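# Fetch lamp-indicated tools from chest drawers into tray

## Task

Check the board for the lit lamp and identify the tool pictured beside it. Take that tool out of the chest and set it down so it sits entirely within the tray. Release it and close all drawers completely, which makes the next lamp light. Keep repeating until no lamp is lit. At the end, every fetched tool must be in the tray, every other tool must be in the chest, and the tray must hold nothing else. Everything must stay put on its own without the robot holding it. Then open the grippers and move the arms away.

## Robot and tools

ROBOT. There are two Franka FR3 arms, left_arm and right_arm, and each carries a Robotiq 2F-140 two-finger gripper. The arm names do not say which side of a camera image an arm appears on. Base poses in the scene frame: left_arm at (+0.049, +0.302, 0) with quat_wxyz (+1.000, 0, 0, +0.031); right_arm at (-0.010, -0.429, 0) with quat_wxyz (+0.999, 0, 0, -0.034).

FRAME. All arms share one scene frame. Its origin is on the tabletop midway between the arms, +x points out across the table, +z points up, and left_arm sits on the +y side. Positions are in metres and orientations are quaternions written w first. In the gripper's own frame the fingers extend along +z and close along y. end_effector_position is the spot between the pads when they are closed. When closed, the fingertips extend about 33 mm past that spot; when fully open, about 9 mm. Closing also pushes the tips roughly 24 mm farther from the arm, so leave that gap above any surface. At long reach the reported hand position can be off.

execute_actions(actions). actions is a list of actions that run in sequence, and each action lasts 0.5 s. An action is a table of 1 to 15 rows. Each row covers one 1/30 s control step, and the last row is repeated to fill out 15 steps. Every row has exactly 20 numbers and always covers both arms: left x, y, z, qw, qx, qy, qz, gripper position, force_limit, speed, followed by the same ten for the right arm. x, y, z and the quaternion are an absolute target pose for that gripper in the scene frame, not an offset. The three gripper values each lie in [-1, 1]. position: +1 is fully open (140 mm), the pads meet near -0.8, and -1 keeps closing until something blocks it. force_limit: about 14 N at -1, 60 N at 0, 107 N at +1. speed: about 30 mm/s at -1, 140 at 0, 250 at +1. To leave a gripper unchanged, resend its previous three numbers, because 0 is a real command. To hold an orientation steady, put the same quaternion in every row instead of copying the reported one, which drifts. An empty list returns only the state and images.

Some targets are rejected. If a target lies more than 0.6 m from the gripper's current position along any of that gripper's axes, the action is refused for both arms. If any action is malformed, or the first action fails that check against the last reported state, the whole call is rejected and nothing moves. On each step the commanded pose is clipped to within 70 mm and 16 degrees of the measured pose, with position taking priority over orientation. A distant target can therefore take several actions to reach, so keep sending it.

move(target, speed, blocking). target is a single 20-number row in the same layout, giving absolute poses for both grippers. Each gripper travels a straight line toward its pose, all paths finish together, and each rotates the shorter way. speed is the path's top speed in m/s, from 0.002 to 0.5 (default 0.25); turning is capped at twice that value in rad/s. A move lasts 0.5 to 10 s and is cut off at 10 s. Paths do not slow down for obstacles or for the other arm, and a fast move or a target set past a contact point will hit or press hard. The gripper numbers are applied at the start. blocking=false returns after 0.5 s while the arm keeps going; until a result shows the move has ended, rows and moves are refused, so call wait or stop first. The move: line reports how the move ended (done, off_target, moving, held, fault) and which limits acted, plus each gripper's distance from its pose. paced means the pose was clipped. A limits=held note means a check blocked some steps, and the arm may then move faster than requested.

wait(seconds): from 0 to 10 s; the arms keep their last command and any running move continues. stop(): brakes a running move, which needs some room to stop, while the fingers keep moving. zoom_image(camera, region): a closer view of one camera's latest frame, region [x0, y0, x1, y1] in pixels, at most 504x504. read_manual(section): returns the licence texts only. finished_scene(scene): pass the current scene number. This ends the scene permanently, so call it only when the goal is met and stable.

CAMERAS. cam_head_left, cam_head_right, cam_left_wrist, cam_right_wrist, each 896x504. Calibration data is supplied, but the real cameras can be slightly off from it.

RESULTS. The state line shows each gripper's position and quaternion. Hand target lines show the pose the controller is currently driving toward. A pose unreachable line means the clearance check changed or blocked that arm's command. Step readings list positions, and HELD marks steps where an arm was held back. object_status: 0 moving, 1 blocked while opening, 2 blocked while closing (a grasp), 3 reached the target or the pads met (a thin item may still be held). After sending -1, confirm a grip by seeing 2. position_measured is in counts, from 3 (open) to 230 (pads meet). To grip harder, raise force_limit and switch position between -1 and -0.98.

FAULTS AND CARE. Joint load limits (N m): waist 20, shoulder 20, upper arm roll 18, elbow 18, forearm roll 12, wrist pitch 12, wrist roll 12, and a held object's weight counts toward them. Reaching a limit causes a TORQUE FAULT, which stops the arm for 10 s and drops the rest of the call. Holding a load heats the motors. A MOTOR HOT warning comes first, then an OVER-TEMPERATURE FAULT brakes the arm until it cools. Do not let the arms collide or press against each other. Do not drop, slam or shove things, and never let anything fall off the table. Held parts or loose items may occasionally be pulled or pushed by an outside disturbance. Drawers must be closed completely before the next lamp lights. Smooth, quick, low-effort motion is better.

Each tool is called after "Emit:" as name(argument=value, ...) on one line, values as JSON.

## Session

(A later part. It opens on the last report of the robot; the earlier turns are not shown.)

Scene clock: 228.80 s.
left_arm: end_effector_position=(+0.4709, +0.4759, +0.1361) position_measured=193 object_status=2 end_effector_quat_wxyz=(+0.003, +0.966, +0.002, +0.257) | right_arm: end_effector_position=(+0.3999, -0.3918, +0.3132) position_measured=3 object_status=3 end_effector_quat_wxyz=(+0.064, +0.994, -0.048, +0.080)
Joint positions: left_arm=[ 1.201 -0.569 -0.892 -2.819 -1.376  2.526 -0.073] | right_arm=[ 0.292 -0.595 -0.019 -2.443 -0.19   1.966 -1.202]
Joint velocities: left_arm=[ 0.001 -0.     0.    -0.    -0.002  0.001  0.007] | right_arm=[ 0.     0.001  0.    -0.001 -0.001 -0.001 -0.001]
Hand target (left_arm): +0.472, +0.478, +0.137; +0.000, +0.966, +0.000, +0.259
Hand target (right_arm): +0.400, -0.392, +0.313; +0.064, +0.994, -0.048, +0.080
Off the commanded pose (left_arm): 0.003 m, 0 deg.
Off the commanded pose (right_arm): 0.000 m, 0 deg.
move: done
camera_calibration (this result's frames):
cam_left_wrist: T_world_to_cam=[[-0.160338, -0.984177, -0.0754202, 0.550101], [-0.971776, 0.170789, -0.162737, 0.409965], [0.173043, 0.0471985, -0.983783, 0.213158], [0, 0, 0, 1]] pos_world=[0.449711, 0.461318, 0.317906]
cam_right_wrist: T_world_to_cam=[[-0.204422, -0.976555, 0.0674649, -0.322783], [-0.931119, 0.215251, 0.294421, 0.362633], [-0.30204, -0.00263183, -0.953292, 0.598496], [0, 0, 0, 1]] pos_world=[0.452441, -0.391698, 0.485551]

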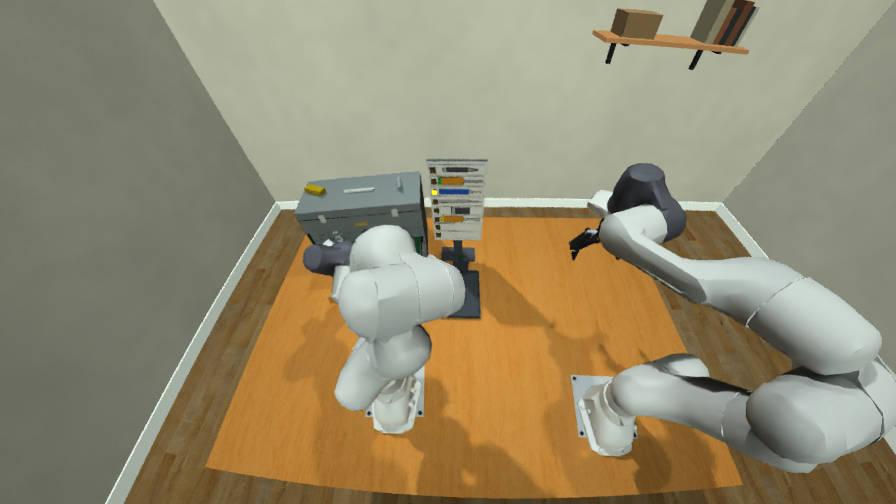

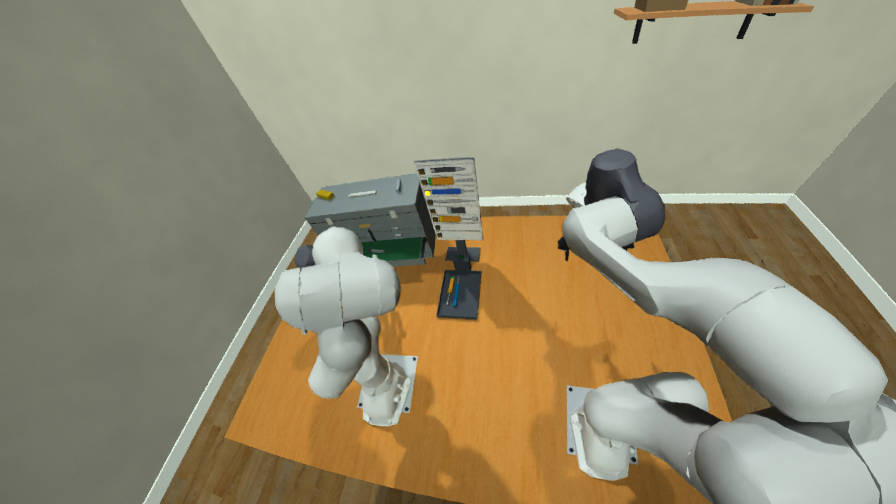

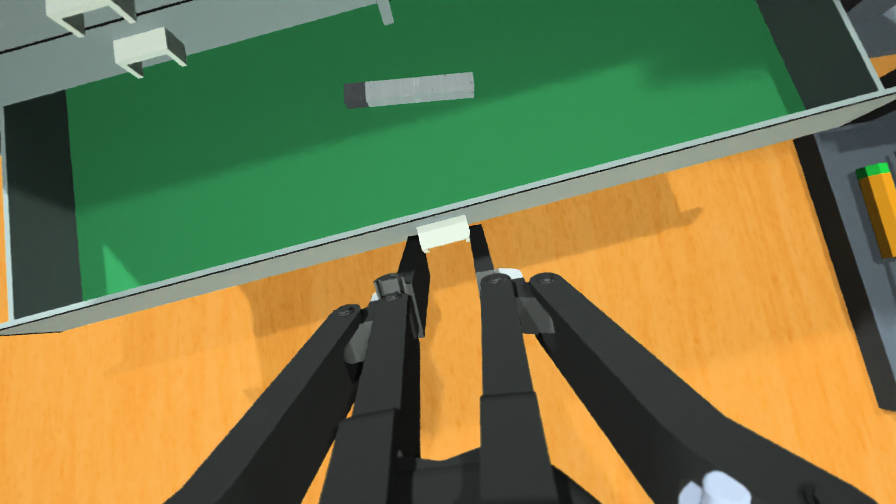

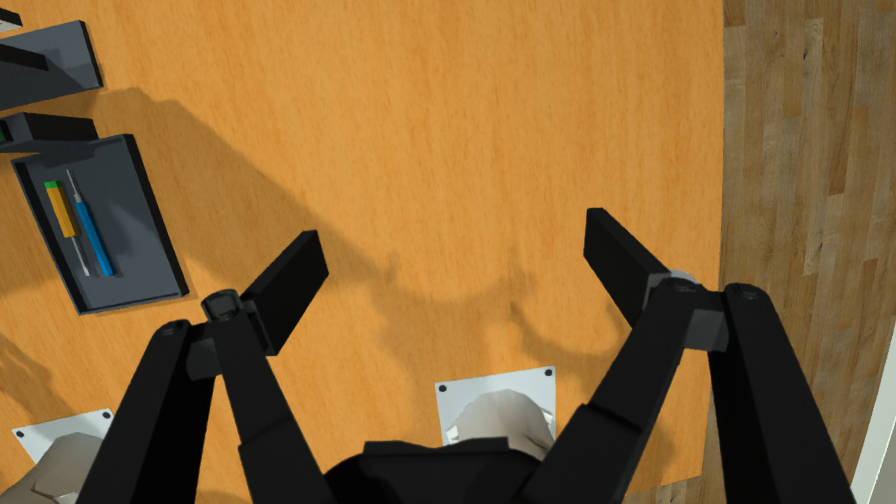

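Emit:
move(target=[0.607,0.486,0.137,0,0.966,0,0.259,-1,0,0,0.4,-0.392,0.313,0.064,0.994,-0.048,0.08,1,0,0], speed=0.1)

Emit:
move(target=[0.604,0.486,0.137,0,0.966,0,0.259,0,0,0,0.4,-0.392,0.313,0.064,0.994,-0.048,0.08,1,0,0])

Emit:
move(target=[0.54,0.486,0.17,0,0.966,0,0.259,0,0,0,0.4,-0.392,0.313,0.064,0.994,-0.048,0.08,1,0,0], speed=0.1)

Scene clock: 231.20 s.
left_arm: end_effector_position=(+0.6035, +0.4869, +0.1346) position_measured=193 object_status=2 end_effector_quat_wxyz=(-0.002, +0.966, -0.007, +0.258) | right_arm: end_effector_position=(+0.3999, -0.3918, +0.3132) position_measured=3 object_status=3 end_effector_quat_wxyz=(+0.064, +0.994, -0.048, +0.080)
Joint positions: left_arm=[ 1.538 -0.021 -1.312 -2.506 -0.873  2.933 -0.453] | right_arm=[ 0.292 -0.595 -0.019 -2.443 -0.19   1.966 -1.202]
Joint velocities: left_arm=[-0.     0.005  0.     0.001  0.069  0.002 -0.103] | right_arm=[ 0.002 -0.001  0.001 -0.001  0.001 -0.     0.   ]
Hand target (left_arm): +0.608, +0.483, +0.136; +0.000, +0.965, -0.001, +0.261
Hand target (right_arm): +0.400, -0.392, +0.313; +0.064, +0.994, -0.048, +0.080
Off the commanded pose (left_arm): 0.004 m, 1 deg.
Off the commanded pose (right_arm): 0.000 m, 0 deg.
move: off_target (left_arm)
camera_calibration (this result's frames):
cam_left_wrist: T_world_to_cam=[[-0.173632, -0.980664, -0.0902802, 0.590451], [-0.968878, 0.186527, -0.162734, 0.527289], [0.176427, 0.0592146, -0.982531, 0.180198], [0, 0, 0, 1]] pos_world=[0.581608, 0.47001, 0.316164]
cam_right_wrist: T_world_to_cam=[[-0.204422, -0.976555, 0.0674648, -0.322783], [-0.931119, 0.215251, 0.294421, 0.362633], [-0.30204, -0.00263163, -0.953292, 0.598496], [0, 0, 0, 1]] pos_world=[0.452441, -0.391698, 0.485551]

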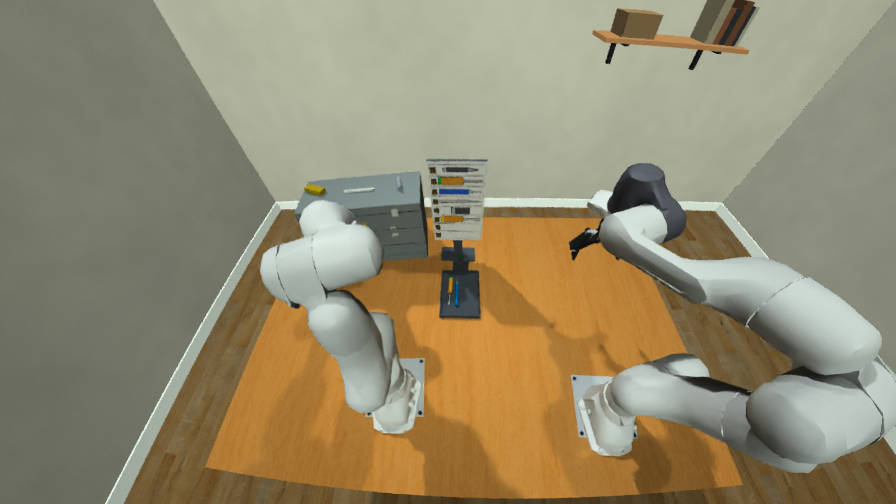

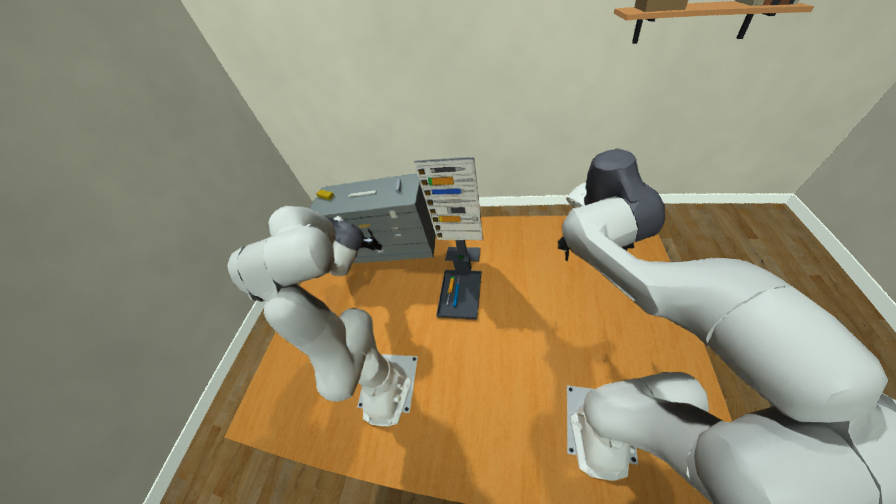

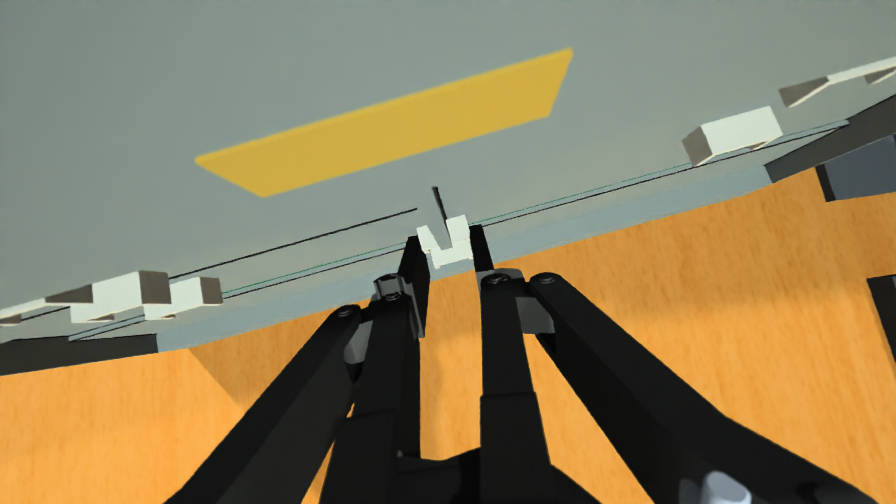

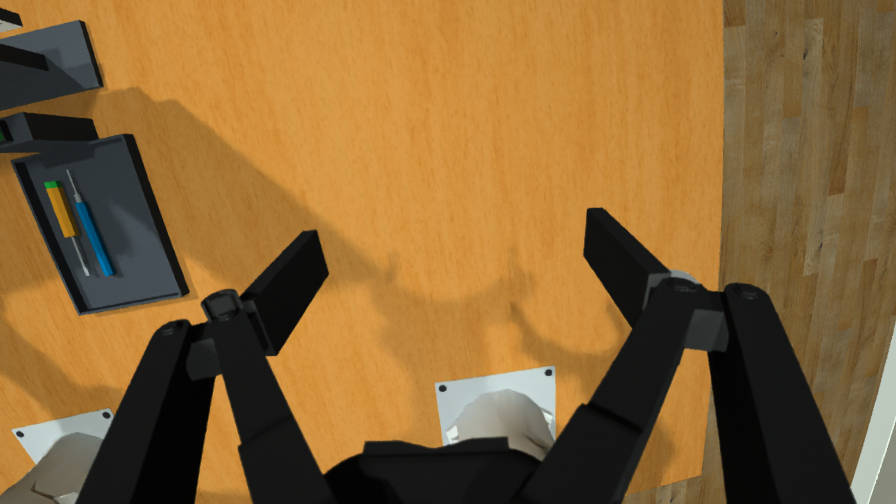

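Scene clock: 231.90 s.
left_arm: end_effector_position=(+0.6012, +0.4853, +0.1338) position_measured=129 object_status=3 end_effector_quat_wxyz=(+0.001, +0.967, -0.001, +0.256) | right_arm: end_effector_position=(+0.3999, -0.3918, +0.3132) position_measured=3 object_status=3 end_effector_quat_wxyz=(+0.064, +0.994, -0.048, +0.080)
Joint positions: left_arm=[ 1.537 -0.035 -1.312 -2.508 -0.893  2.919 -0.454] | right_arm=[ 0.292 -0.595 -0.019 -2.443 -0.19   1.966 -1.202]
Joint velocities: left_arm=[-0.001 -0.003  0.001  0.001 -0.013 -0.003  0.001] | right_arm=[-0.001  0.001  0.     0.    -0.     0.     0.001]
Hand target (left_arm): +0.604, +0.486, +0.137; -0.000, +0.966, +0.000, +0.259
Hand target (right_arm): +0.400, -0.392, +0.313; +0.064, +0.994, -0.048, +0.080
Off the commanded pose (left_arm): 0.004 m, 0 deg.
Off the commanded pose (right_arm): 0.000 m, 0 deg.
move: off_target (left_arm)
camera_calibration (this result's frames):
cam_left_wrist: T_world_to_cam=[[-0.164386, -0.98314, -0.0800789, 0.582638], [-0.971393, 0.175457, -0.160034, 0.531793], [0.171386, 0.0514809, -0.983858, 0.186838], [0, 0, 0, 1]] pos_world=[0.580336, 0.46989, 0.315584]
cam_right_wrist: T_world_to_cam=[[-0.204422, -0.976555, 0.0674649, -0.322783], [-0.931119, 0.215251, 0.294421, 0.362633], [-0.30204, -0.00263183, -0.953292, 0.598496], [0, 0, 0, 1]] pos_world=[0.452441, -0.391698, 0.485551]

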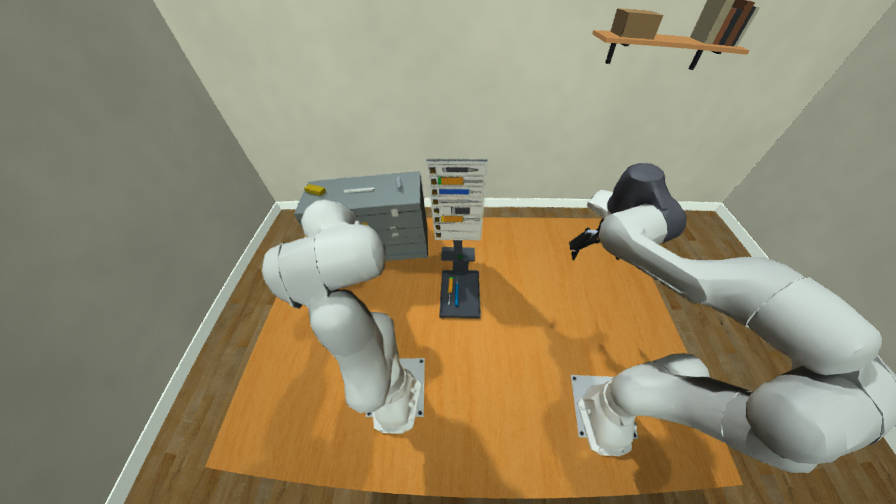

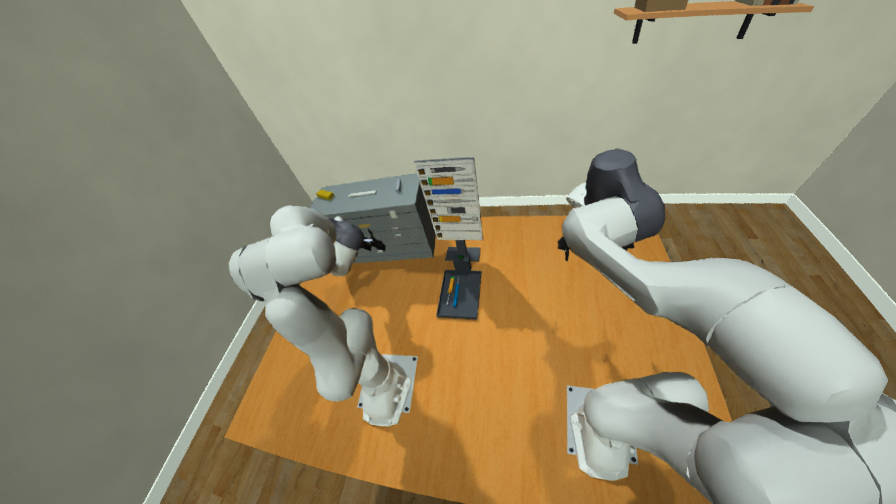

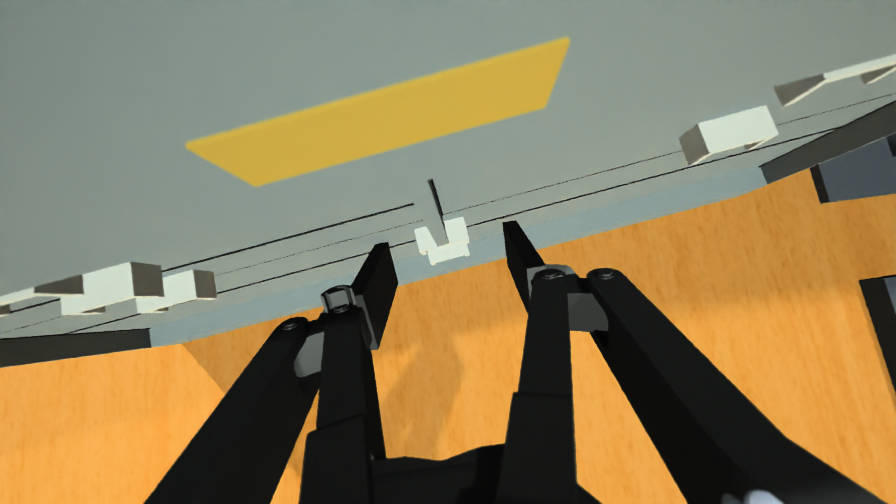

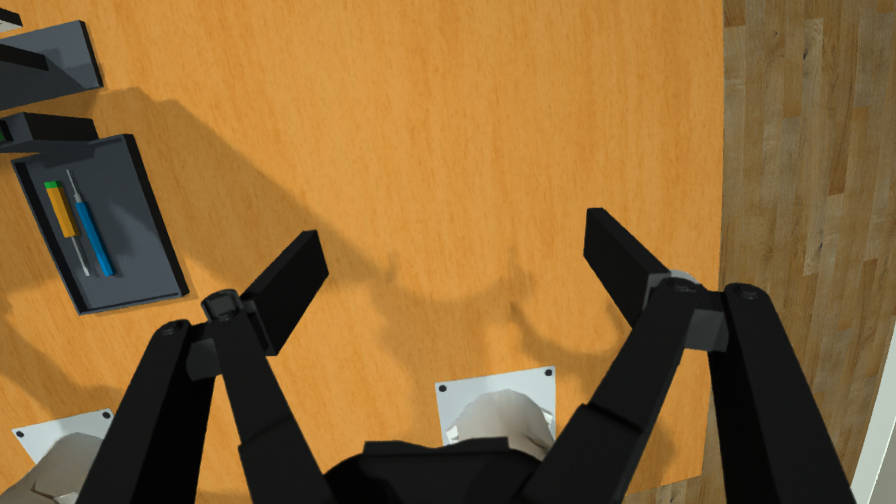

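Scene clock: 233.23 s.
left_arm: end_effector_position=(+0.5404, +0.4887, +0.1722) position_measured=129 object_status=3 end_effector_quat_wxyz=(-0.001, +0.966, +0.007, +0.260) | right_arm: end_effector_position=(+0.3999, -0.3918, +0.3132) position_measured=3 object_status=3 end_effector_quat_wxyz=(+0.064, +0.994, -0.048, +0.080)
Joint positions: left_arm=[ 1.276 -0.435 -0.962 -2.626 -1.196  2.59  -0.262] | right_arm=[ 0.292 -0.595 -0.019 -2.443 -0.19   1.966 -1.202]
Joint velocities: left_arm=[-0.012  0.001  0.011 -0.     0.001 -0.007  0.023] | right_arm=[ 0.001  0.    -0.001 -0.    -0.     0.001  0.   ]
Hand target (left_arm): +0.540, +0.487, +0.171; -0.000, +0.966, +0.001, +0.259
Hand target (right_arm): +0.400, -0.392, +0.313; +0.064, +0.994, -0.048, +0.080
Off the commanded pose (left_arm): 0.003 m, 1 deg.
Off the commanded pose (right_arm): 0.000 m, 0 deg.
move: done
camera_calibration (this result's frames):
cam_left_wrist: T_world_to_cam=[[-0.147637, -0.985672, -0.081571, 0.571483], [-0.97284, 0.15959, -0.167671, 0.488126], [0.178286, 0.0546012, -0.982463, 0.229356], [0, 0, 0, 1]] pos_world=[0.518349, 0.472872, 0.353795]
cam_right_wrist: T_world_to_cam=[[-0.204422, -0.976555, 0.0674648, -0.322783], [-0.931119, 0.215251, 0.294421, 0.362633], [-0.30204, -0.00263173, -0.953292, 0.598496], [0, 0, 0, 1]] pos_world=[0.452441, -0.391698, 0.485551]

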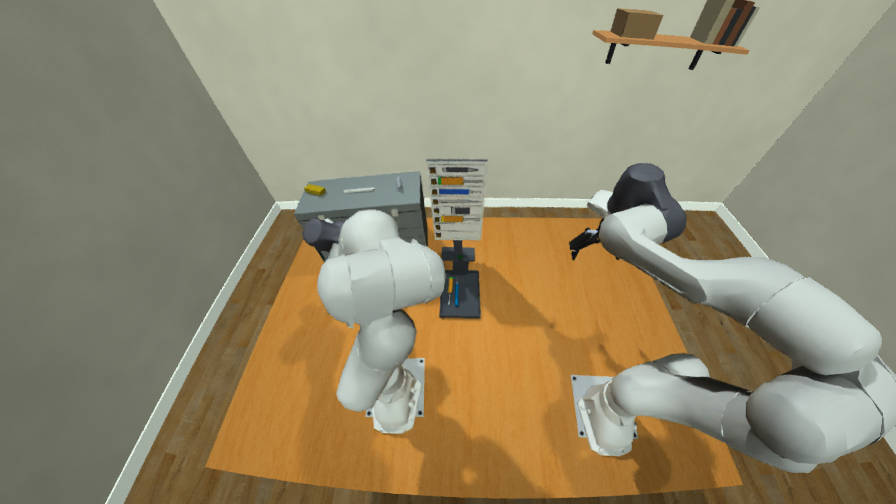

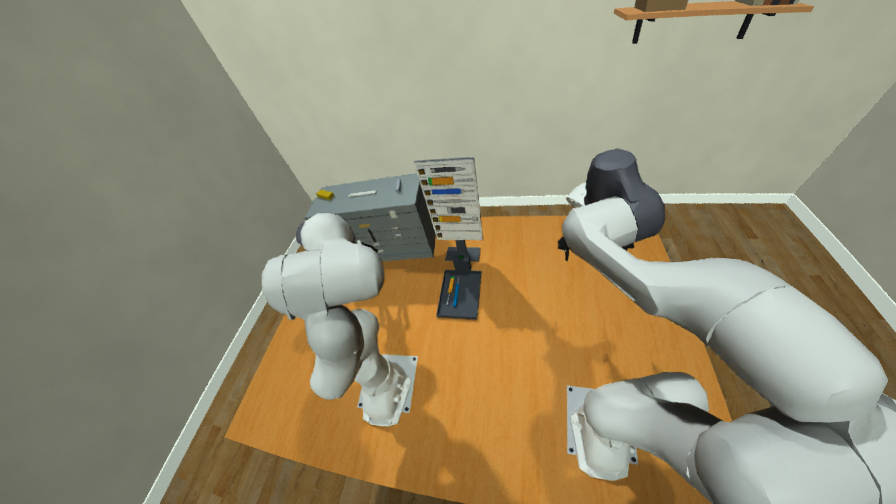

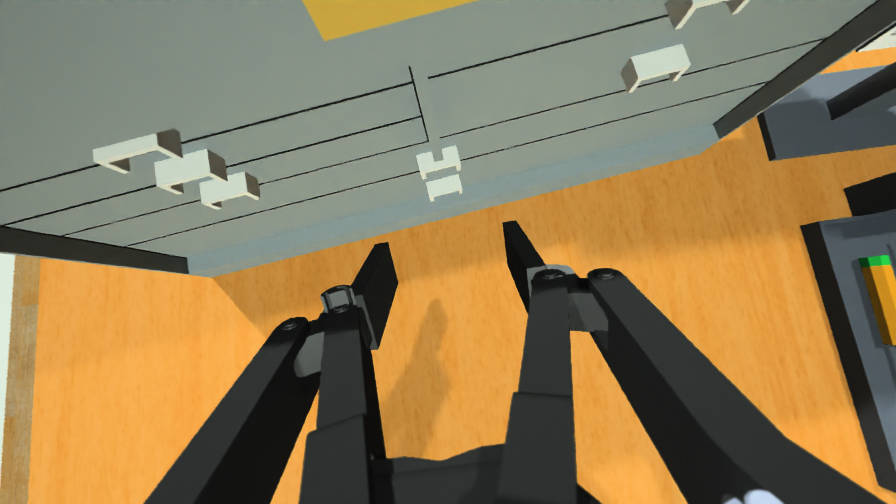

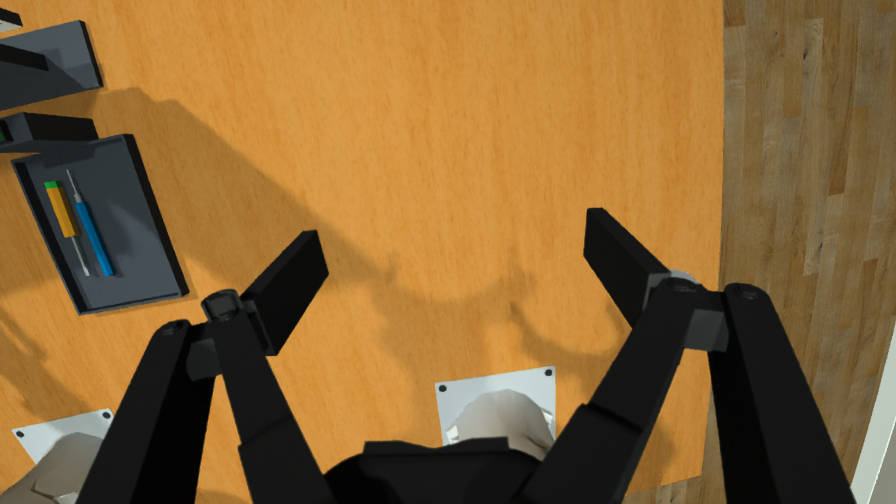

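Emit:
zoom_image(camera="cam_head_left", region=[400,150,520,250])

Region (400, 150, 520, 250) of cam_head_left's 896x504 image, scaled by 4.200, with more detail than that image has.

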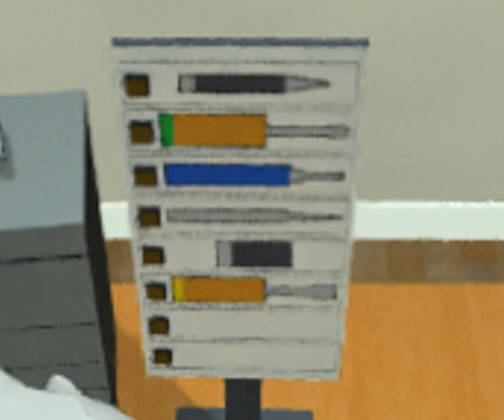

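No lamp lit.

Emit:
finished_scene(scene=1)

The scene is finished: the task was done.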